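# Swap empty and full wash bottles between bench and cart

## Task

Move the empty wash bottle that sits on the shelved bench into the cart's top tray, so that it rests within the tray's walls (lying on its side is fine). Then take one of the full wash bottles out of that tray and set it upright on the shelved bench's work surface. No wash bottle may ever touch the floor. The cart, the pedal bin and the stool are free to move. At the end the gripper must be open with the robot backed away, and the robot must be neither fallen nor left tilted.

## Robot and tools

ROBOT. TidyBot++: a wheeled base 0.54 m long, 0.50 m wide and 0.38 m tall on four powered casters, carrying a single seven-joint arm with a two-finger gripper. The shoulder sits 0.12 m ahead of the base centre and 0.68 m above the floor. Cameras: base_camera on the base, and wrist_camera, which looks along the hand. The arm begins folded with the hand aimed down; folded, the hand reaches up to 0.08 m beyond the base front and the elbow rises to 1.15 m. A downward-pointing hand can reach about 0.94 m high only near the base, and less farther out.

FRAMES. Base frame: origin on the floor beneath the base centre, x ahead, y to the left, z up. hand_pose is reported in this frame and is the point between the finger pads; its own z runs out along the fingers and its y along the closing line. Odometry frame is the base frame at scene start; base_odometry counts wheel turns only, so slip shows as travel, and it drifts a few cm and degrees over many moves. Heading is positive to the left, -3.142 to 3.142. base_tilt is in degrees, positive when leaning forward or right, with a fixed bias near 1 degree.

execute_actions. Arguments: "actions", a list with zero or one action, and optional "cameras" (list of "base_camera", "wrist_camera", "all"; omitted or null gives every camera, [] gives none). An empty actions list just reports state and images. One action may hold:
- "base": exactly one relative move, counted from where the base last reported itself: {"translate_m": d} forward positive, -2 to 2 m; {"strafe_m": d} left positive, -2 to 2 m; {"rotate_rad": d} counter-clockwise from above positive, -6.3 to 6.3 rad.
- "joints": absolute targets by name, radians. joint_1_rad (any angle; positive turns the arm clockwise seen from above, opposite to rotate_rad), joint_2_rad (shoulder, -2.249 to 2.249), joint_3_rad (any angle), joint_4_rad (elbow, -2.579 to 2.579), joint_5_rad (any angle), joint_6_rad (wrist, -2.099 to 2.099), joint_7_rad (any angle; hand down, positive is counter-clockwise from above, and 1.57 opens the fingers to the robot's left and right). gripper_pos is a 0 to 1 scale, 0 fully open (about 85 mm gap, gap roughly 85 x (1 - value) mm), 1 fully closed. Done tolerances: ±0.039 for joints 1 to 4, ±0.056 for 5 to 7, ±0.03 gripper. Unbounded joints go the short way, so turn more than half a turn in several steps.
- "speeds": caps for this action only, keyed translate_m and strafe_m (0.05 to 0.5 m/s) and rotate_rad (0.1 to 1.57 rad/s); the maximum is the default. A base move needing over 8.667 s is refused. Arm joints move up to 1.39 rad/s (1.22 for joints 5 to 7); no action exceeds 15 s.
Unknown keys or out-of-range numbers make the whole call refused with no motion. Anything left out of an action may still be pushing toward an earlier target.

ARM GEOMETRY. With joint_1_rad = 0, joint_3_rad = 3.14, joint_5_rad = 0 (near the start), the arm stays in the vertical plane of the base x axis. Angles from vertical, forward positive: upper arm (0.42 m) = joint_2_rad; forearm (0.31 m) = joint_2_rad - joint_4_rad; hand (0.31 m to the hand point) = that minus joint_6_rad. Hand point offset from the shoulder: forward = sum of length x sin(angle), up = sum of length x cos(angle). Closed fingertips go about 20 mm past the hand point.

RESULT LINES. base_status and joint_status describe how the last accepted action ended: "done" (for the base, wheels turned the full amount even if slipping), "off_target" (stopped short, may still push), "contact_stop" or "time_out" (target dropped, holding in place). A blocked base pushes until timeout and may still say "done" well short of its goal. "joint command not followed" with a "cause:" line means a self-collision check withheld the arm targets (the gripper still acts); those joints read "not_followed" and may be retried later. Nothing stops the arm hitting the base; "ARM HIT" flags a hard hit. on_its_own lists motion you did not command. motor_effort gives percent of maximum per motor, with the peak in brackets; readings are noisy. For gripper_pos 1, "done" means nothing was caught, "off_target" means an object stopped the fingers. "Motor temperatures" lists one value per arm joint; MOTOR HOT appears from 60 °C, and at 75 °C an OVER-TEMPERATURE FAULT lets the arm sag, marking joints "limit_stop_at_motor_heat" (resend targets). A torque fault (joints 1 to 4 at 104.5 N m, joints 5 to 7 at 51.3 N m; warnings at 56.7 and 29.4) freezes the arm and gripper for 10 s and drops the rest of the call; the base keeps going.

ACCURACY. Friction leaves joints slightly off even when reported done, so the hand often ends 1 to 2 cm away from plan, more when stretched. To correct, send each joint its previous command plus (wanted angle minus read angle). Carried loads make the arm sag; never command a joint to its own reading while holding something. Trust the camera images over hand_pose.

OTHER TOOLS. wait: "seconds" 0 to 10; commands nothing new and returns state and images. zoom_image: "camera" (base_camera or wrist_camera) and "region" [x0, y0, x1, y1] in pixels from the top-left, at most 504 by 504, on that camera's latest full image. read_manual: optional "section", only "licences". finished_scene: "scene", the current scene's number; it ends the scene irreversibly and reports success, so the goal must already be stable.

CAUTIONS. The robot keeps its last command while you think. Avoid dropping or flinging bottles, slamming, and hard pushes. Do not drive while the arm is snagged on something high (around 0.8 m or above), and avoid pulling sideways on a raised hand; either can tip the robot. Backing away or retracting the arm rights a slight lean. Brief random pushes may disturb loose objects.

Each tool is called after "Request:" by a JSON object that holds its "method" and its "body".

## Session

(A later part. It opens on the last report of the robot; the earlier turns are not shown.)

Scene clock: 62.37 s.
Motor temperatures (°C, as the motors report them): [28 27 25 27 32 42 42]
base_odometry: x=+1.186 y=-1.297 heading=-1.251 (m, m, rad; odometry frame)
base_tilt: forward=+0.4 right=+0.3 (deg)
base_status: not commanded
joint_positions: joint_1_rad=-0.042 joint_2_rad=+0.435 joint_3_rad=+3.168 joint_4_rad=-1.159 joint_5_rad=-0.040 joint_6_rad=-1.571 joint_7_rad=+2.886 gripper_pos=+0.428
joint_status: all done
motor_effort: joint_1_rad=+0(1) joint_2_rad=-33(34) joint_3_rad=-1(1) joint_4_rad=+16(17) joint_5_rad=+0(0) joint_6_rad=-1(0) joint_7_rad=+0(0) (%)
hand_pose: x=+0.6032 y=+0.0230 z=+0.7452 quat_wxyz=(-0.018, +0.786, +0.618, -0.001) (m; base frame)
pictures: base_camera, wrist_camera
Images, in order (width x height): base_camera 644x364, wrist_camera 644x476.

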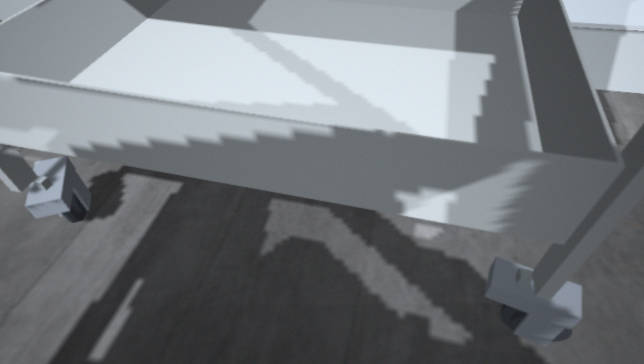

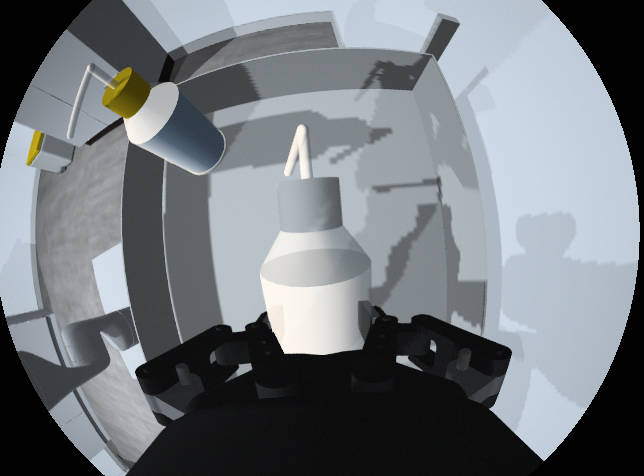

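Lower a bit more, then release.

Request:
{"method": "execute_actions", "body": {"actions": [{"joints":{"joint_2_rad":0.47,"joint_4_rad":-1.24,"joint_6_rad":-1.44}}], "cameras": ["wrist_camera"]}}

Request:
{"method": "execute_actions", "body": {"actions": [{"joints":{"gripper_pos":0.1}}], "cameras": ["wrist_camera"]}}

Scene clock: 63.43 s.
Motor temperatures (°C, as the motors report them): [28 27 25 27 32 42 42]
base_odometry: x=+1.186 y=-1.297 heading=-1.251 (m, m, rad; odometry frame)
base_tilt: forward=+0.5 right=+0.3 (deg)
base_status: not commanded
joint_positions: joint_1_rad=-0.042 joint_2_rad=+0.459 joint_3_rad=+3.168 joint_4_rad=-1.228 joint_5_rad=-0.040 joint_6_rad=-1.481 joint_7_rad=+2.886 gripper_pos=+0.428
joint_status: all done
motor_effort: joint_1_rad=+0(0) joint_2_rad=-33(35) joint_3_rad=-1(1) joint_4_rad=+16(17) joint_5_rad=+0(0) joint_6_rad=-1(0) joint_7_rad=+0(1) (%)
hand_pose: x=+0.6092 y=+0.0228 z=+0.7114 quat_wxyz=(-0.019, +0.787, +0.617, -0.002) (m; base frame)
pictures: wrist_camera
Images, in order (width x height): wrist_camera 644x476.

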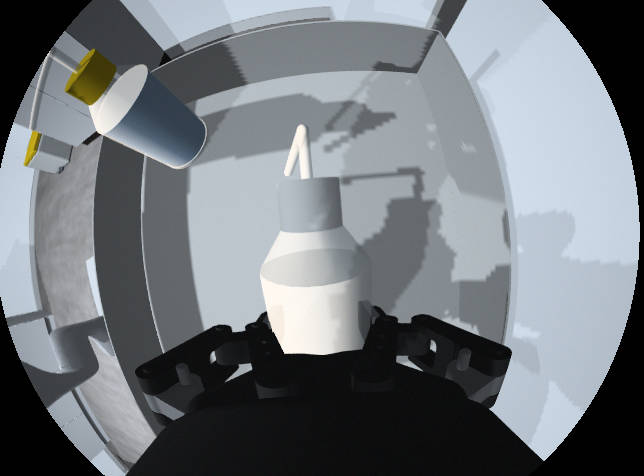

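Scene clock: 64.47 s.
Motor temperatures (°C, as the motors report them): [28 27 25 27 32 42 42]
base_odometry: x=+1.186 y=-1.297 heading=-1.251 (m, m, rad; odometry frame)
base_tilt: forward=+0.5 right=+0.3 (deg)
base_status: not commanded
joint_positions: joint_1_rad=-0.042 joint_2_rad=+0.459 joint_3_rad=+3.168 joint_4_rad=-1.228 joint_5_rad=-0.040 joint_6_rad=-1.481 joint_7_rad=+2.886 gripper_pos=+0.100
joint_status: all done
motor_effort: joint_1_rad=+0(1) joint_2_rad=-33(34) joint_3_rad=-1(1) joint_4_rad=+17(16) joint_5_rad=+0(0) joint_6_rad=-1(1) joint_7_rad=+0(0) (%)
hand_pose: x=+0.6093 y=+0.0228 z=+0.7114 quat_wxyz=(-0.019, +0.787, +0.617, -0.002) (m; base frame)
pictures: wrist_camera
Images, in order (width x height): wrist_camera 644x476.

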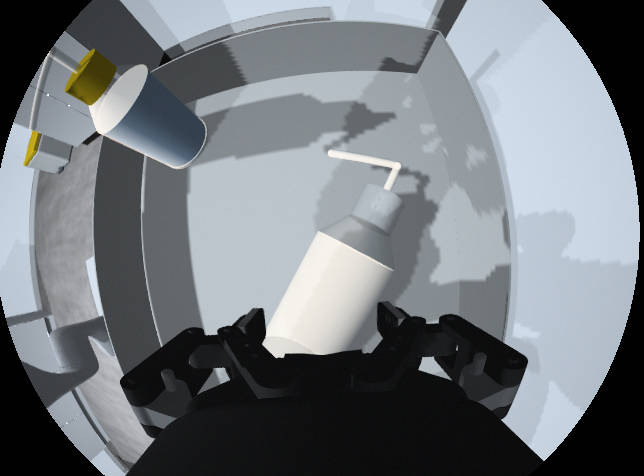

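Request:
{"method": "execute_actions", "body": {"actions": [{"joints":{"joint_2_rad":0.25,"joint_4_rad":-0.95,"joint_6_rad":-1.75,"gripper_pos":0}}], "cameras": []}}

Request:
{"method": "execute_actions", "body": {"actions": [{"base":{"translate_m":-0.4},"speeds":{"translate_m":0.3}}], "cameras": []}}

Request:
{"method": "execute_actions", "body": {"actions": [{"base":{"rotate_rad":0.25},"joints":{"joint_2_rad":0.18,"joint_4_rad":-2.168,"joint_6_rad":0.56,"joint_7_rad":1.557}}]}}

Scene clock: 67.23 s.
Motor temperatures (°C, as the motors report them): [28 27 25 27 32 42 42]
base_odometry: x=+1.186 y=-1.297 heading=-1.251 (m, m, rad; odometry frame)
base_tilt: forward=+0.5 right=+0.3 (deg)
base_status: not commanded
joint_positions: joint_1_rad=-0.042 joint_2_rad=+0.245 joint_3_rad=+3.168 joint_4_rad=-0.957 joint_5_rad=-0.040 joint_6_rad=-1.710 joint_7_rad=+2.886 gripper_pos=+0.000
joint_status: all done
motor_effort: joint_1_rad=-1(0) joint_2_rad=-27(37) joint_3_rad=-1(1) joint_4_rad=+16(17) joint_5_rad=+0(0) joint_6_rad=+2(2) joint_7_rad=+0(0) (%)
hand_pose: x=+0.5849 y=+0.0225 z=+0.9005 quat_wxyz=(+0.057, +0.778, +0.618, +0.101) (m; base frame)
pictures: none
No camera images: the call's "cameras" was empty. Leave "cameras" out to get every camera's image.

Scene clock: 69.53 s.
Motor temperatures (°C, as the motors report them): [28 27 25 27 32 42 42]
base_odometry: x=+1.060 y=-0.917 heading=-1.251 (m, m, rad; odometry frame)
base_tilt: forward=+0.4 right=+0.3 (deg)
base_status: done
joint_positions: joint_1_rad=-0.042 joint_2_rad=+0.247 joint_3_rad=+3.169 joint_4_rad=-0.957 joint_5_rad=-0.040 joint_6_rad=-1.711 joint_7_rad=+2.886 gripper_pos=+0.000
joint_status: not commanded
motor_effort: joint_1_rad=-1(4) joint_2_rad=-26(30) joint_3_rad=+0(2) joint_4_rad=+16(18) joint_5_rad=+0(1) joint_6_rad=+1(3) joint_7_rad=+0(0) (%)
hand_pose: x=+0.5851 y=+0.0225 z=+0.8991 quat_wxyz=(+0.055, +0.778, +0.618, +0.099) (m; base frame)
pictures: none
No camera images: the call's "cameras" was empty. Leave "cameras" out to get every camera's image.

Scene clock: 72.37 s.
Motor temperatures (°C, as the motors report them): [28 27 25 27 32 42 42]
base_odometry: x=+1.060 y=-0.917 heading=-1.000 (m, m, rad; odometry frame)
base_tilt: forward=+0.4 right=+0.4 (deg)
base_status: done
joint_positions: joint_1_rad=-0.046 joint_2_rad=+0.202 joint_3_rad=+3.166 joint_4_rad=-2.152 joint_5_rad=-0.040 joint_6_rad=+0.520 joint_7_rad=+1.592 gripper_pos=+0.000
joint_status: all done
motor_effort: joint_1_rad=-1(5) joint_2_rad=-25(30) joint_3_rad=+0(4) joint_4_rad=+16(19) joint_5_rad=+1(2) joint_6_rad=+8(8) joint_7_rad=+0(0) (%)
hand_pose: x=+0.7268 y=+0.0089 z=+0.7911 quat_wxyz=(-0.001, +0.794, -0.001, +0.608) (m; base frame)
pictures: base_camera, wrist_camera
Images, in order (width x height): base_camera 644x364, wrist_camera 644x476.

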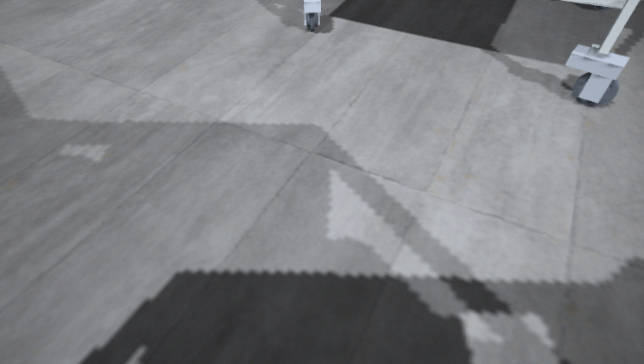

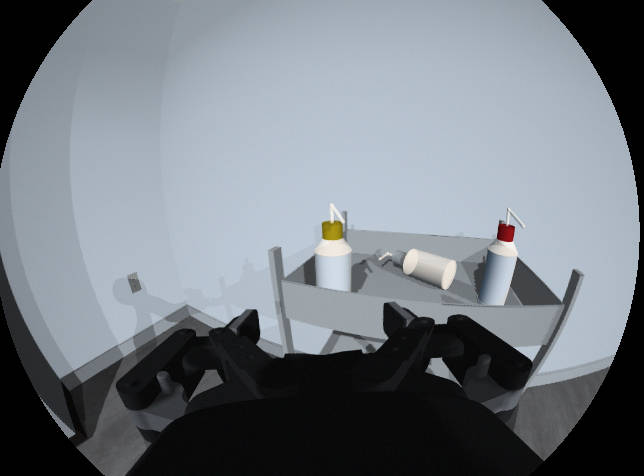

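Request:
{"method": "execute_actions", "body": {"actions": [{"base":{"strafe_m":-0.025},"joints":{"gripper_pos":0.25,"joint_2_rad":0.15}}], "cameras": []}}

Request:
{"method": "execute_actions", "body": {"actions": [{"base":{"translate_m":0.16},"speeds":{"translate_m":0.1}}], "cameras": ["wrist_camera"]}}

Scene clock: 73.53 s.
Motor temperatures (°C, as the motors report them): [28 27 25 27 32 42 42]
base_odometry: x=+1.039 y=-0.931 heading=-0.999 (m, m, rad; odometry frame)
base_tilt: forward=+0.5 right=+0.4 (deg)
base_status: done
joint_positions: joint_1_rad=-0.046 joint_2_rad=+0.167 joint_3_rad=+3.167 joint_4_rad=-2.153 joint_5_rad=-0.040 joint_6_rad=+0.520 joint_7_rad=+1.592 gripper_pos=+0.250
joint_status: all done
motor_effort: joint_1_rad=+1(4) joint_2_rad=-25(27) joint_3_rad=+0(3) joint_4_rad=+17(18) joint_5_rad=+0(1) joint_6_rad=+8(9) joint_7_rad=+0(0) (%)
hand_pose: x=+0.7225 y=+0.0083 z=+0.8121 quat_wxyz=(-0.001, +0.783, -0.002, +0.622) (m; base frame)
pictures: none
No camera images: the call's "cameras" was empty. Leave "cameras" out to get every camera's image.

Scene clock: 75.70 s.
Motor temperatures (°C, as the motors report them): [28 27 25 27 32 42 42]
base_odometry: x=+1.125 y=-1.066 heading=-0.999 (m, m, rad; odometry frame)
base_tilt: forward=+0.5 right=+0.3 (deg)
base_status: done
joint_positions: joint_1_rad=-0.046 joint_2_rad=+0.162 joint_3_rad=+3.167 joint_4_rad=-2.154 joint_5_rad=-0.040 joint_6_rad=+0.520 joint_7_rad=+1.592 gripper_pos=+0.250
joint_status: not commanded
motor_effort: joint_1_rad=-1(2) joint_2_rad=-25(27) joint_3_rad=+0(2) joint_4_rad=+17(18) joint_5_rad=+1(1) joint_6_rad=+8(9) joint_7_rad=+0(0) (%)
hand_pose: x=+0.7214 y=+0.0082 z=+0.8139 quat_wxyz=(-0.001, +0.782, -0.002, +0.623) (m; base frame)
pictures: wrist_camera
Images, in order (width x height): wrist_camera 644x476.

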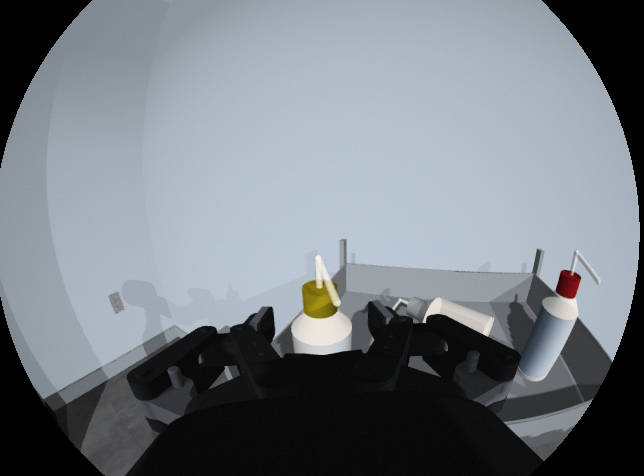

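Request:
{"method": "execute_actions", "body": {"actions": [{"base":{"translate_m":0.08},"speeds":{"translate_m":0.06}}], "cameras": ["wrist_camera"]}}

Scene clock: 77.90 s.
Motor temperatures (°C, as the motors report them): [28 27 25 27 32 42 42]
base_odometry: x=+1.169 y=-1.133 heading=-0.999 (m, m, rad; odometry frame)
base_tilt: forward=+0.4 right=+0.3 (deg)
base_status: done
joint_positions: joint_1_rad=-0.046 joint_2_rad=+0.161 joint_3_rad=+3.167 joint_4_rad=-2.155 joint_5_rad=-0.040 joint_6_rad=+0.520 joint_7_rad=+1.592 gripper_pos=+0.250
joint_status: not commanded
motor_effort: joint_1_rad=-1(3) joint_2_rad=-23(26) joint_3_rad=-1(2) joint_4_rad=+17(18) joint_5_rad=+1(1) joint_6_rad=+8(9) joint_7_rad=+0(0) (%)
hand_pose: x=+0.7211 y=+0.0082 z=+0.8144 quat_wxyz=(-0.001, +0.782, -0.002, +0.623) (m; base frame)
pictures: wrist_camera
Images, in order (width x height): wrist_camera 644x476.

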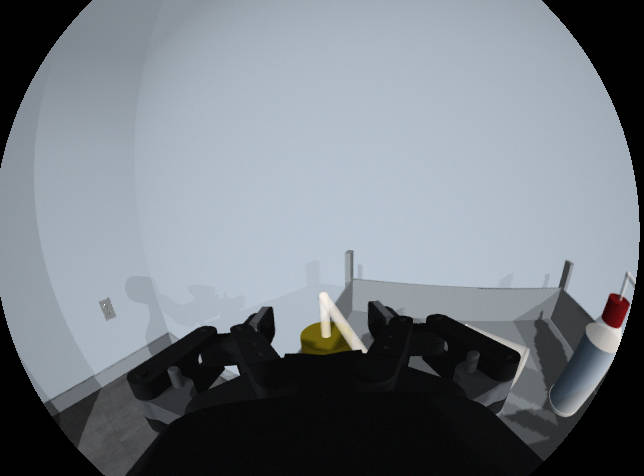

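Request:
{"method": "execute_actions", "body": {"actions": [{"joints":{"joint_2_rad":0.2}}], "cameras": ["wrist_camera"]}}

Scene clock: 78.83 s.
Motor temperatures (°C, as the motors report them): [28 27 25 27 32 42 42]
base_odometry: x=+1.169 y=-1.133 heading=-0.999 (m, m, rad; odometry frame)
base_tilt: forward=+0.5 right=+0.4 (deg)
base_status: not commanded
joint_positions: joint_1_rad=-0.046 joint_2_rad=+0.181 joint_3_rad=+3.167 joint_4_rad=-2.156 joint_5_rad=-0.040 joint_6_rad=+0.524 joint_7_rad=+1.592 gripper_pos=+0.250
joint_status: all done
motor_effort: joint_1_rad=+0(1) joint_2_rad=-23(26) joint_3_rad=-1(1) joint_4_rad=+16(17) joint_5_rad=+1(1) joint_6_rad=+8(8) joint_7_rad=+0(1) (%)
hand_pose: x=+0.7237 y=+0.0083 z=+0.8030 quat_wxyz=(-0.001, +0.787, -0.002, +0.616) (m; base frame)
pictures: wrist_camera
Images, in order (width x height): wrist_camera 644x476.

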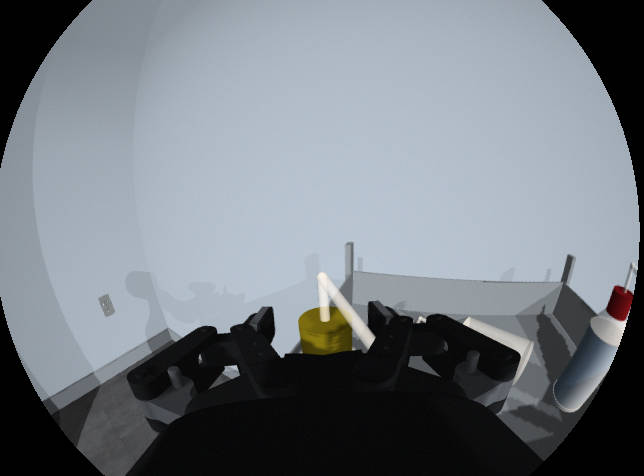

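Request:
{"method": "execute_actions", "body": {"actions": [{"joints":{"joint_2_rad":0.25}}], "cameras": ["wrist_camera"]}}

Scene clock: 80.10 s.
Motor temperatures (°C, as the motors report them): [28 27 25 27 32 42 42]
base_odometry: x=+1.169 y=-1.133 heading=-0.999 (m, m, rad; odometry frame)
base_tilt: forward=+0.4 right=+0.4 (deg)
base_status: not commanded
joint_positions: joint_1_rad=-0.046 joint_2_rad=+0.192 joint_3_rad=+3.167 joint_4_rad=-2.155 joint_5_rad=-0.040 joint_6_rad=+0.546 joint_7_rad=+1.592 gripper_pos=+0.250
joint_status: joint_2_rad off_target (ended at +0.192, target +0.250)
motor_effort: joint_1_rad=-2(2) joint_2_rad=-18(22) joint_3_rad=-2(2) joint_4_rad=+13(16) joint_5_rad=+1(1) joint_6_rad=+4(7) joint_7_rad=+0(1) (%)
hand_pose: x=+0.7269 y=+0.0082 z=+0.8039 quat_wxyz=(-0.001, +0.783, -0.002, +0.621) (m; base frame)
pictures: wrist_camera
Images, in order (width x height): wrist_camera 644x476.

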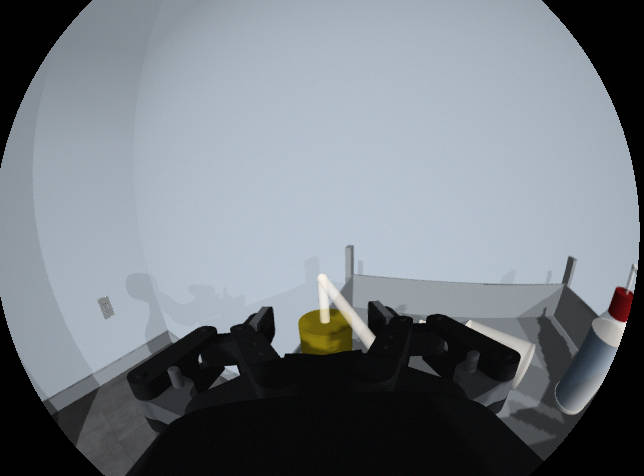

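Request:
{"method": "execute_actions", "body": {"actions": [{"joints":{"joint_2_rad":0.195,"gripper_pos":1}}], "cameras": ["wrist_camera"]}}

Request:
{"method": "execute_actions", "body": {"actions": [{"joints":{"joint_2_rad":-0.1}}]}}

Scene clock: 81.33 s.
Motor temperatures (°C, as the motors report them): [28 27 25 27 32 42 42]
base_odometry: x=+1.169 y=-1.133 heading=-0.999 (m, m, rad; odometry frame)
base_tilt: forward=+0.4 right=+0.3 (deg)
base_status: not commanded
joint_positions: joint_1_rad=-0.046 joint_2_rad=+0.193 joint_3_rad=+3.167 joint_4_rad=-2.163 joint_5_rad=-0.040 joint_6_rad=+0.546 joint_7_rad=+1.591 gripper_pos=+0.676
joint_status: gripper_pos off_target (ended at +0.676, target +1.000); the others done
motor_effort: joint_1_rad=-1(4) joint_2_rad=-26(30) joint_3_rad=-1(3) joint_4_rad=+18(21) joint_5_rad=+0(1) joint_6_rad=+10(11) joint_7_rad=+1(1) (%)
hand_pose: x=+0.7245 y=+0.0083 z=+0.7984 quat_wxyz=(-0.001, +0.787, -0.002, +0.617) (m; base frame)
pictures: wrist_camera
Images, in order (width x height): wrist_camera 644x476.

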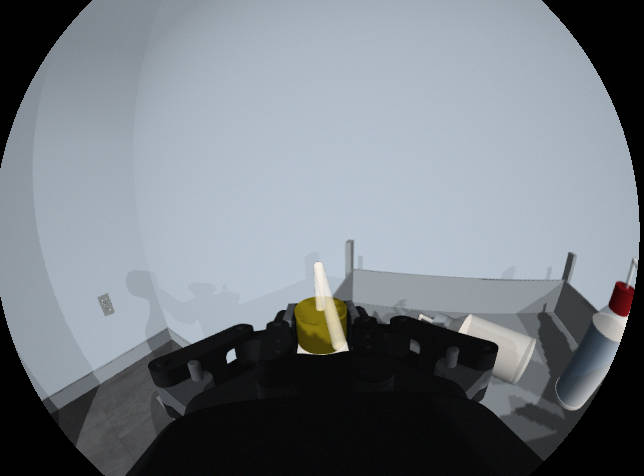

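Scene clock: 82.70 s.
Motor temperatures (°C, as the motors report them): [28 27 25 27 32 42 42]
base_odometry: x=+1.169 y=-1.133 heading=-0.999 (m, m, rad; odometry frame)
base_tilt: forward=+0.5 right=+0.4 (deg)
base_status: not commanded
joint_positions: joint_1_rad=-0.046 joint_2_rad=-0.081 joint_3_rad=+3.167 joint_4_rad=-2.175 joint_5_rad=-0.040 joint_6_rad=+0.546 joint_7_rad=+1.591 gripper_pos=+0.676
joint_status: all done
motor_effort: joint_1_rad=+0(1) joint_2_rad=-21(30) joint_3_rad=+0(0) joint_4_rad=+22(23) joint_5_rad=+1(1) joint_6_rad=+12(12) joint_7_rad=+0(0) (%)
hand_pose: x=+0.6687 y=+0.0058 z=+0.9514 quat_wxyz=(-0.006, +0.699, -0.006, +0.715) (m; base frame)
pictures: base_camera, wrist_camera
Images, in order (width x height): base_camera 644x364, wrist_camera 644x476.

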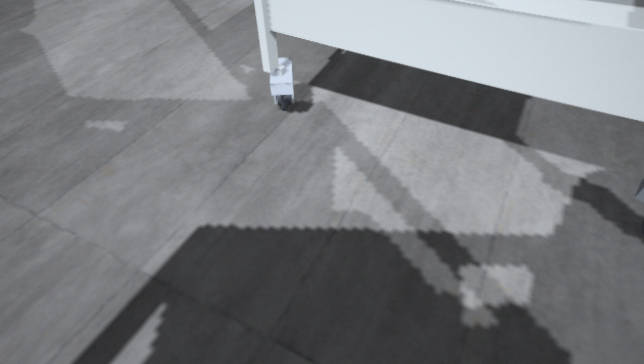

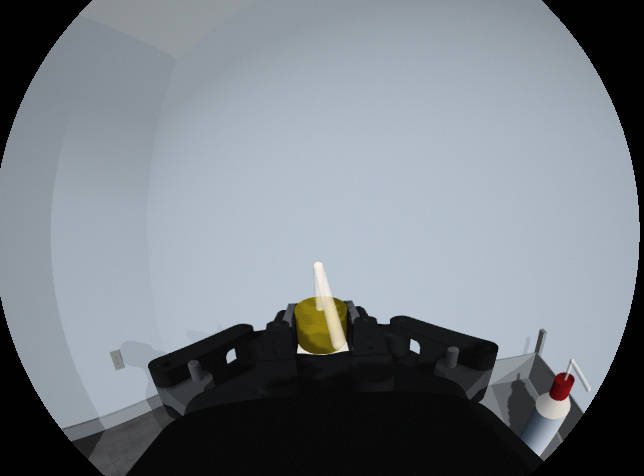

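Request:
{"method": "execute_actions", "body": {"actions": [{"base":{"translate_m":-0.45},"speeds":{"translate_m":0.3}}], "cameras": []}}

Request:
{"method": "execute_actions", "body": {"actions": [{"base":{"rotate_rad":-1.86},"speeds":{"rotate_rad":0.7},"joints":{"joint_2_rad":-0.2,"joint_4_rad":-1.618,"joint_6_rad":-0.33}}], "cameras": []}}

Request:
{"method": "execute_actions", "body": {"actions": [{"base":{"strafe_m":-0.75},"speeds":{"strafe_m":0.35}}], "cameras": []}}

Request:
{"method": "execute_actions", "body": {"actions": [{"base":{"translate_m":1.2},"speeds":{"translate_m":0.35}}]}}

Scene clock: 85.77 s.
Motor temperatures (°C, as the motors report them): [28 27 25 27 32 42 42]
base_odometry: x=+0.925 y=-0.755 heading=-0.999 (m, m, rad; odometry frame)
base_tilt: forward=+0.4 right=+0.3 (deg)
base_status: done
joint_positions: joint_1_rad=-0.046 joint_2_rad=-0.082 joint_3_rad=+3.167 joint_4_rad=-2.175 joint_5_rad=-0.040 joint_6_rad=+0.546 joint_7_rad=+1.591 gripper_pos=+0.676
joint_status: not commanded
motor_effort: joint_1_rad=-1(3) joint_2_rad=-21(24) joint_3_rad=-1(3) joint_4_rad=+22(24) joint_5_rad=+1(0) joint_6_rad=+12(12) joint_7_rad=-1(0) (%)
hand_pose: x=+0.6685 y=+0.0057 z=+0.9517 quat_wxyz=(-0.006, +0.699, -0.006, +0.715) (m; base frame)
pictures: none
No camera images: the call's "cameras" was empty. Leave "cameras" out to get every camera's image.

Scene clock: 89.17 s.
Motor temperatures (°C, as the motors report them): [28 27 25 27 32 42 42]
base_odometry: x=+0.925 y=-0.755 heading=-2.858 (m, m, rad; odometry frame)
base_tilt: forward=+0.4 right=+0.3 (deg)
base_status: done
joint_positions: joint_1_rad=-0.046 joint_2_rad=-0.166 joint_3_rad=+3.169 joint_4_rad=-1.647 joint_5_rad=-0.040 joint_6_rad=-0.305 joint_7_rad=+1.591 gripper_pos=+0.676
joint_status: all done
motor_effort: joint_1_rad=+0(4) joint_2_rad=-19(24) joint_3_rad=+0(4) joint_4_rad=+24(25) joint_5_rad=+0(0) joint_6_rad=+11(12) joint_7_rad=+0(1) (%)
hand_pose: x=+0.6669 y=+0.0137 z=+1.0582 quat_wxyz=(-0.018, +0.779, +0.003, +0.627) (m; base frame)
pictures: none
No camera images: the call's "cameras" was empty. Leave "cameras" out to get every camera's image.

Scene clock: 92.37 s.
Motor temperatures (°C, as the motors report them): [28 27 25 27 32 42 42]
base_odometry: x=+0.716 y=-0.034 heading=-2.859 (m, m, rad; odometry frame)
base_tilt: forward=+0.5 right=+0.4 (deg)
base_status: done
joint_positions: joint_1_rad=-0.046 joint_2_rad=-0.166 joint_3_rad=+3.169 joint_4_rad=-1.647 joint_5_rad=-0.040 joint_6_rad=-0.305 joint_7_rad=+1.591 gripper_pos=+0.676
joint_status: not commanded
motor_effort: joint_1_rad=-1(3) joint_2_rad=-20(20) joint_3_rad=-2(2) joint_4_rad=+24(25) joint_5_rad=+0(0) joint_6_rad=+11(11) joint_7_rad=+0(1) (%)
hand_pose: x=+0.6669 y=+0.0138 z=+1.0582 quat_wxyz=(-0.018, +0.779, +0.003, +0.627) (m; base frame)
pictures: none
No camera images: the call's "cameras" was empty. Leave "cameras" out to get every camera's image.

Scene clock: 96.87 s.
Motor temperatures (°C, as the motors report them): [28 27 25 27 32 42 42]
base_odometry: x=-0.437 y=-0.367 heading=-2.860 (m, m, rad; odometry frame)
base_tilt: forward=+0.5 right=+0.4 (deg)
base_status: done
joint_positions: joint_1_rad=-0.046 joint_2_rad=-0.177 joint_3_rad=+3.169 joint_4_rad=-1.647 joint_5_rad=-0.040 joint_6_rad=-0.308 joint_7_rad=+1.591 gripper_pos=+0.676
joint_status: not commanded
motor_effort: joint_1_rad=-1(1) joint_2_rad=-20(22) joint_3_rad=+0(2) joint_4_rad=+24(25) joint_5_rad=+0(0) joint_6_rad=+11(11) joint_7_rad=+0(1) (%)
hand_pose: x=+0.6625 y=+0.0137 z=+1.0635 quat_wxyz=(-0.018, +0.777, +0.003, +0.630) (m; base frame)
pictures: base_camera, wrist_camera
Images, in order (width x height): base_camera 644x364, wrist_camera 644x476.

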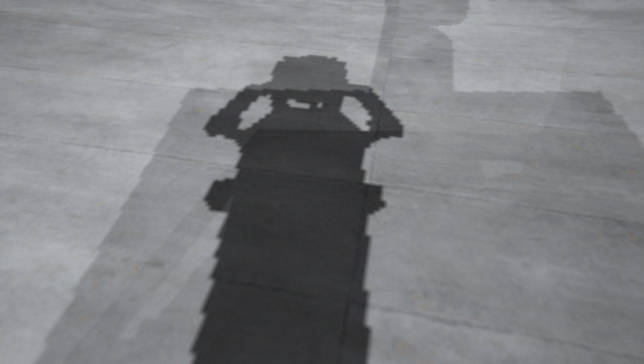

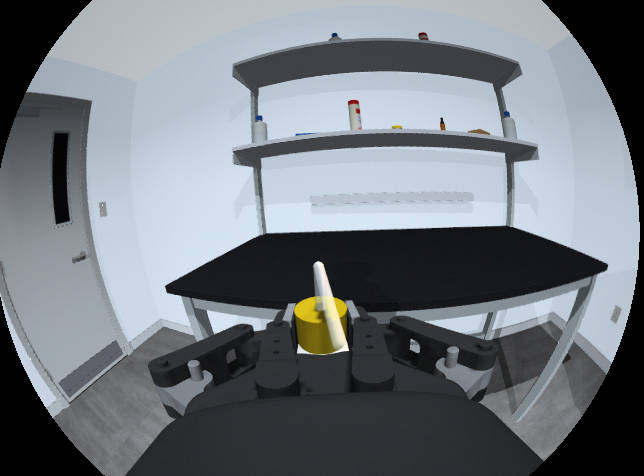

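Request:
{"method": "execute_actions", "body": {"actions": [{"base":{"translate_m":0.3},"speeds":{"translate_m":0.2},"joints":{"joint_2_rad":-0.28,"joint_6_rad":-0.41}}]}}

Scene clock: 99.50 s.
Motor temperatures (°C, as the motors report them): [28 27 25 27 32 42 42]
base_odometry: x=-0.725 y=-0.451 heading=-2.860 (m, m, rad; odometry frame)
base_tilt: forward=+0.5 right=+0.3 (deg)
base_status: done
joint_positions: joint_1_rad=-0.046 joint_2_rad=-0.259 joint_3_rad=+3.169 joint_4_rad=-1.646 joint_5_rad=-0.040 joint_6_rad=-0.387 joint_7_rad=+1.591 gripper_pos=+0.676
joint_status: all done
motor_effort: joint_1_rad=-2(2) joint_2_rad=-17(20) joint_3_rad=-1(1) joint_4_rad=+24(25) joint_5_rad=+0(0) joint_6_rad=+11(12) joint_7_rad=+0(0) (%)
hand_pose: x=+0.6253 y=+0.0131 z=+1.0836 quat_wxyz=(-0.020, +0.775, +0.004, +0.632) (m; base frame)
pictures: base_camera, wrist_camera
Images, in order (width x height): base_camera 644x364, wrist_camera 644x476.

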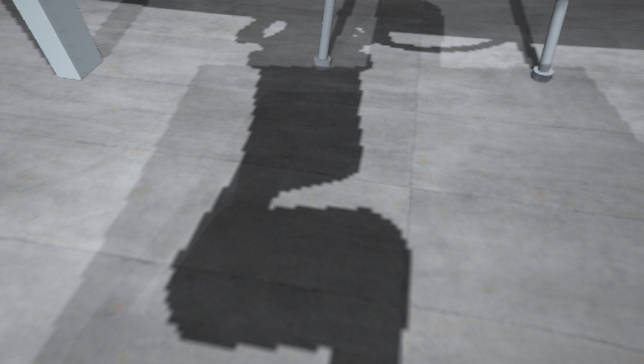

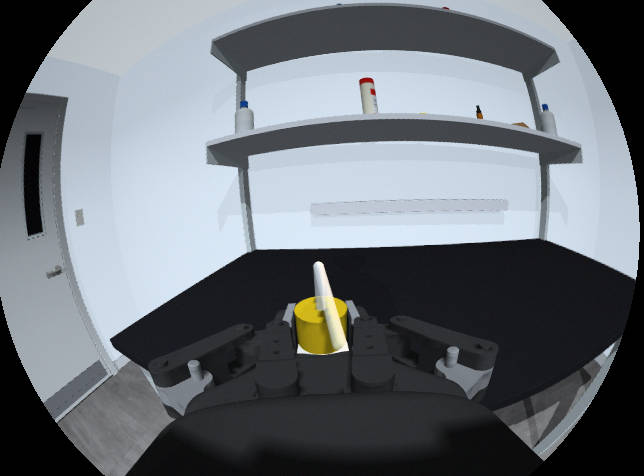

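Request:
{"method": "execute_actions", "body": {"actions": [{"base":{"translate_m":0.36},"speeds":{"translate_m":0.15}}]}}

Request:
{"method": "execute_actions", "body": {"actions": [{"joints":{"joint_2_rad":-0.19,"joint_6_rad":-0.335}}], "cameras": ["wrist_camera"]}}

Scene clock: 102.90 s.
Motor temperatures (°C, as the motors report them): [28 27 25 27 32 42 42]
base_odometry: x=-1.071 y=-0.550 heading=-2.860 (m, m, rad; odometry frame)
base_tilt: forward=+0.5 right=+0.4 (deg)
base_status: done
joint_positions: joint_1_rad=-0.046 joint_2_rad=-0.262 joint_3_rad=+3.169 joint_4_rad=-1.646 joint_5_rad=-0.040 joint_6_rad=-0.388 joint_7_rad=+1.591 gripper_pos=+0.676
joint_status: not commanded
motor_effort: joint_1_rad=-1(2) joint_2_rad=-16(19) joint_3_rad=+0(2) joint_4_rad=+24(25) joint_5_rad=+0(0) joint_6_rad=+11(11) joint_7_rad=+0(1) (%)
hand_pose: x=+0.6240 y=+0.0131 z=+1.0850 quat_wxyz=(-0.020, +0.774, +0.004, +0.633) (m; base frame)
pictures: base_camera, wrist_camera
Images, in order (width x height): base_camera 644x364, wrist_camera 644x476.

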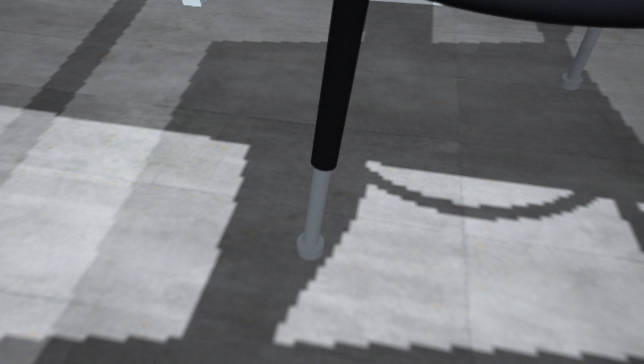

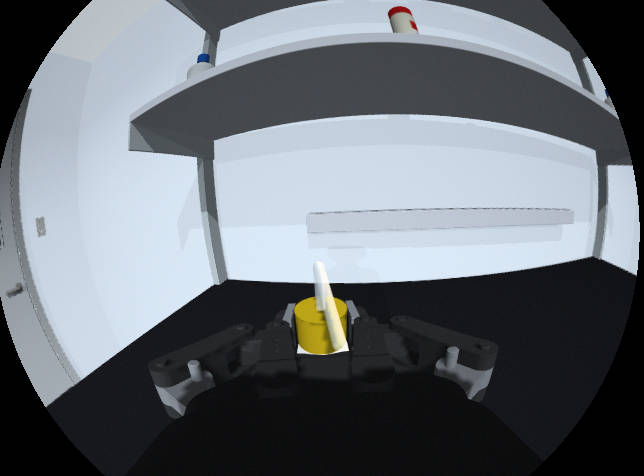

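Scene clock: 103.83 s.
Motor temperatures (°C, as the motors report them): [28 27 25 27 32 42 42]
base_odometry: x=-1.071 y=-0.550 heading=-2.860 (m, m, rad; odometry frame)
base_tilt: forward=+0.5 right=+0.4 (deg)
base_status: not commanded
joint_positions: joint_1_rad=-0.046 joint_2_rad=-0.189 joint_3_rad=+3.169 joint_4_rad=-1.642 joint_5_rad=-0.040 joint_6_rad=-0.383 joint_7_rad=+1.591 gripper_pos=+0.676
joint_status: all done
motor_effort: joint_1_rad=+0(0) joint_2_rad=-18(19) joint_3_rad=+0(0) joint_4_rad=+24(25) joint_5_rad=+0(0) joint_6_rad=+11(11) joint_7_rad=+1(1) (%)
hand_pose: x=+0.6528 y=+0.0143 z=+1.0504 quat_wxyz=(-0.019, +0.794, +0.004, +0.607) (m; base frame)
pictures: wrist_camera
Images, in order (width x height): wrist_camera 644x476.

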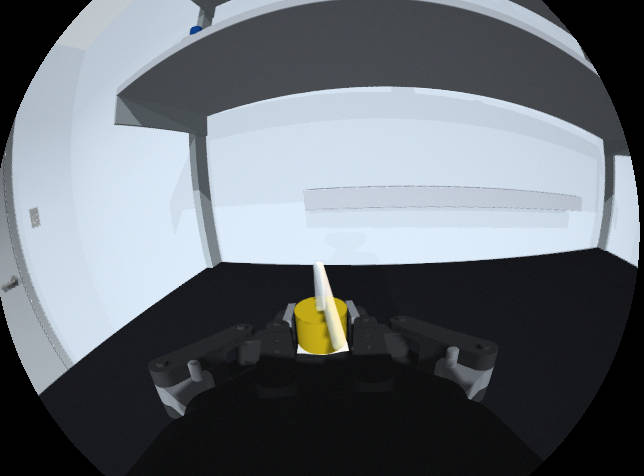

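Request:
{"method": "execute_actions", "body": {"actions": [{"joints":{"joint_2_rad":-0.16,"joint_6_rad":-0.28}}], "cameras": ["wrist_camera"]}}

Scene clock: 104.73 s.
Motor temperatures (°C, as the motors report them): [28 27 25 27 32 42 42]
base_odometry: x=-1.071 y=-0.550 heading=-2.860 (m, m, rad; odometry frame)
base_tilt: forward=+0.5 right=+0.4 (deg)
base_status: not commanded
joint_positions: joint_1_rad=-0.046 joint_2_rad=-0.162 joint_3_rad=+3.169 joint_4_rad=-1.642 joint_5_rad=-0.040 joint_6_rad=-0.337 joint_7_rad=+1.591 gripper_pos=+0.676
joint_status: joint_6_rad off_target (ended at -0.337, target -0.280); the others done
motor_effort: joint_1_rad=+0(1) joint_2_rad=-19(20) joint_3_rad=+0(1) joint_4_rad=+24(25) joint_5_rad=+0(0) joint_6_rad=+11(11) joint_7_rad=+0(0) (%)
hand_pose: x=+0.6662 y=+0.0142 z=+1.0497 quat_wxyz=(-0.018, +0.789, +0.003, +0.615) (m; base frame)
pictures: wrist_camera
Images, in order (width x height): wrist_camera 644x476.

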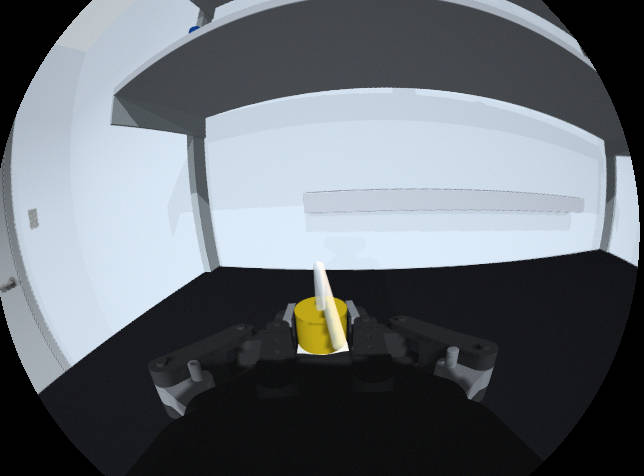

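Angle 1.817, upright. Lower gently.

Request:
{"method": "execute_actions", "body": {"actions": [{"joints":{"joint_2_rad":-0.12,"joint_6_rad":-0.25}}], "cameras": ["wrist_camera"]}}

Scene clock: 105.60 s.
Motor temperatures (°C, as the motors report them): [28 27 25 27 32 42 42]
base_odometry: x=-1.071 y=-0.550 heading=-2.860 (m, m, rad; odometry frame)
base_tilt: forward=+0.5 right=+0.3 (deg)
base_status: not commanded
joint_positions: joint_1_rad=-0.046 joint_2_rad=-0.135 joint_3_rad=+3.169 joint_4_rad=-1.638 joint_5_rad=-0.040 joint_6_rad=-0.297 joint_7_rad=+1.591 gripper_pos=+0.676
joint_status: all done
motor_effort: joint_1_rad=+0(1) joint_2_rad=-18(20) joint_3_rad=+0(0) joint_4_rad=+23(24) joint_5_rad=+0(0) joint_6_rad=+10(10) joint_7_rad=+0(1) (%)
hand_pose: x=+0.6792 y=+0.0142 z=+1.0493 quat_wxyz=(-0.017, +0.783, +0.003, +0.621) (m; base frame)
pictures: wrist_camera
Images, in order (width x height): wrist_camera 644x476.

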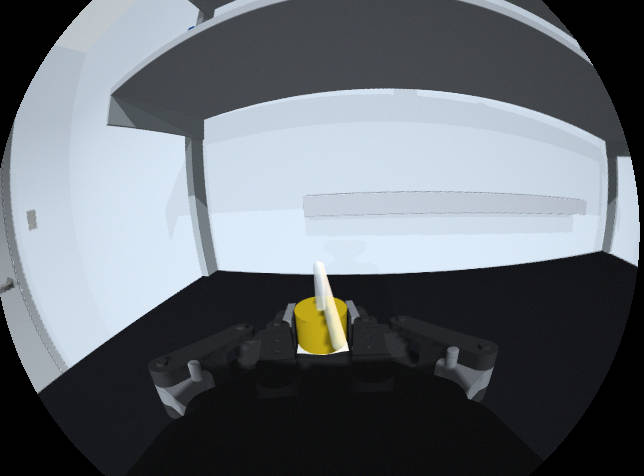

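Request:
{"method": "execute_actions", "body": {"actions": [{"joints":{"joint_2_rad":-0.08}}], "cameras": ["wrist_camera"]}}

Scene clock: 106.43 s.
Motor temperatures (°C, as the motors report them): [28 27 25 27 32 42 42]
base_odometry: x=-1.071 y=-0.550 heading=-2.860 (m, m, rad; odometry frame)
base_tilt: forward=+0.5 right=+0.4 (deg)
base_status: not commanded
joint_positions: joint_1_rad=-0.046 joint_2_rad=-0.113 joint_3_rad=+3.169 joint_4_rad=-1.625 joint_5_rad=-0.040 joint_6_rad=-0.284 joint_7_rad=+1.591 gripper_pos=+0.676
joint_status: all done
motor_effort: joint_1_rad=+0(0) joint_2_rad=-17(19) joint_3_rad=+0(0) joint_4_rad=+20(23) joint_5_rad=+0(0) joint_6_rad=+8(10) joint_7_rad=+1(0) (%)
hand_pose: x=+0.6890 y=+0.0144 z=+1.0490 quat_wxyz=(-0.017, +0.782, +0.003, +0.623) (m; base frame)
pictures: wrist_camera
Images, in order (width x height): wrist_camera 644x476.

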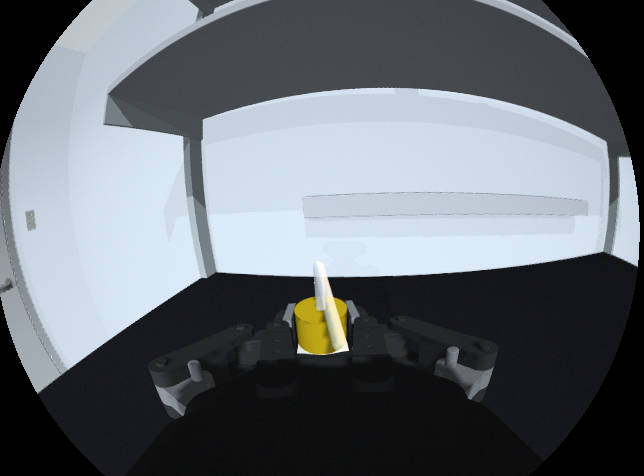

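Resting on the table. Release.

Request:
{"method": "execute_actions", "body": {"actions": [{"joints":{"joint_2_rad":-0.12,"gripper_pos":0.2}}], "cameras": ["wrist_camera"]}}

Request:
{"method": "execute_actions", "body": {"actions": [{"base":{"translate_m":-0.5},"speeds":{"translate_m":0.15}}], "cameras": ["wrist_camera"]}}

Scene clock: 107.67 s.
Motor temperatures (°C, as the motors report them): [28 27 25 27 32 42 42]
base_odometry: x=-1.071 y=-0.550 heading=-2.860 (m, m, rad; odometry frame)
base_tilt: forward=+0.4 right=+0.3 (deg)
base_status: not commanded
joint_positions: joint_1_rad=-0.046 joint_2_rad=-0.114 joint_3_rad=+3.169 joint_4_rad=-1.625 joint_5_rad=-0.040 joint_6_rad=-0.284 joint_7_rad=+1.591 gripper_pos=+0.200
joint_status: all done
motor_effort: joint_1_rad=+0(1) joint_2_rad=-19(20) joint_3_rad=+0(1) joint_4_rad=+22(24) joint_5_rad=+0(0) joint_6_rad=+9(11) joint_7_rad=+0(1) (%)
hand_pose: x=+0.6887 y=+0.0144 z=+1.0491 quat_wxyz=(-0.017, +0.782, +0.003, +0.623) (m; base frame)
pictures: wrist_camera
Images, in order (width x height): wrist_camera 644x476.

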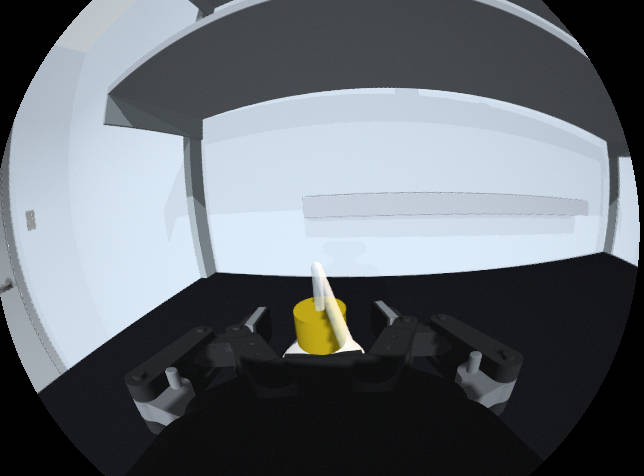

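Scene clock: 111.67 s.
Motor temperatures (°C, as the motors report them): [28 27 25 27 32 42 42]
base_odometry: x=-0.591 y=-0.411 heading=-2.860 (m, m, rad; odometry frame)
base_tilt: forward=+0.4 right=+0.3 (deg)
base_status: done
joint_positions: joint_1_rad=-0.046 joint_2_rad=-0.116 joint_3_rad=+3.169 joint_4_rad=-1.625 joint_5_rad=-0.040 joint_6_rad=-0.284 joint_7_rad=+1.591 gripper_pos=+0.200
joint_status: not commanded
motor_effort: joint_1_rad=-1(2) joint_2_rad=-18(23) joint_3_rad=-1(2) joint_4_rad=+20(23) joint_5_rad=+0(0) joint_6_rad=+8(9) joint_7_rad=+0(0) (%)
hand_pose: x=+0.6878 y=+0.0144 z=+1.0505 quat_wxyz=(-0.017, +0.781, +0.003, +0.624) (m; base frame)
pictures: wrist_camera
Images, in order (width x height): wrist_camera 644x476.

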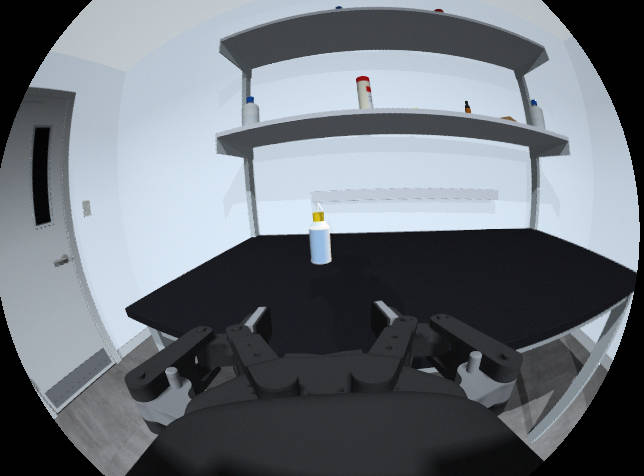

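Request:
{"method": "finished_scene", "body": {"scene": 1}}

The scene is finished: the task was done.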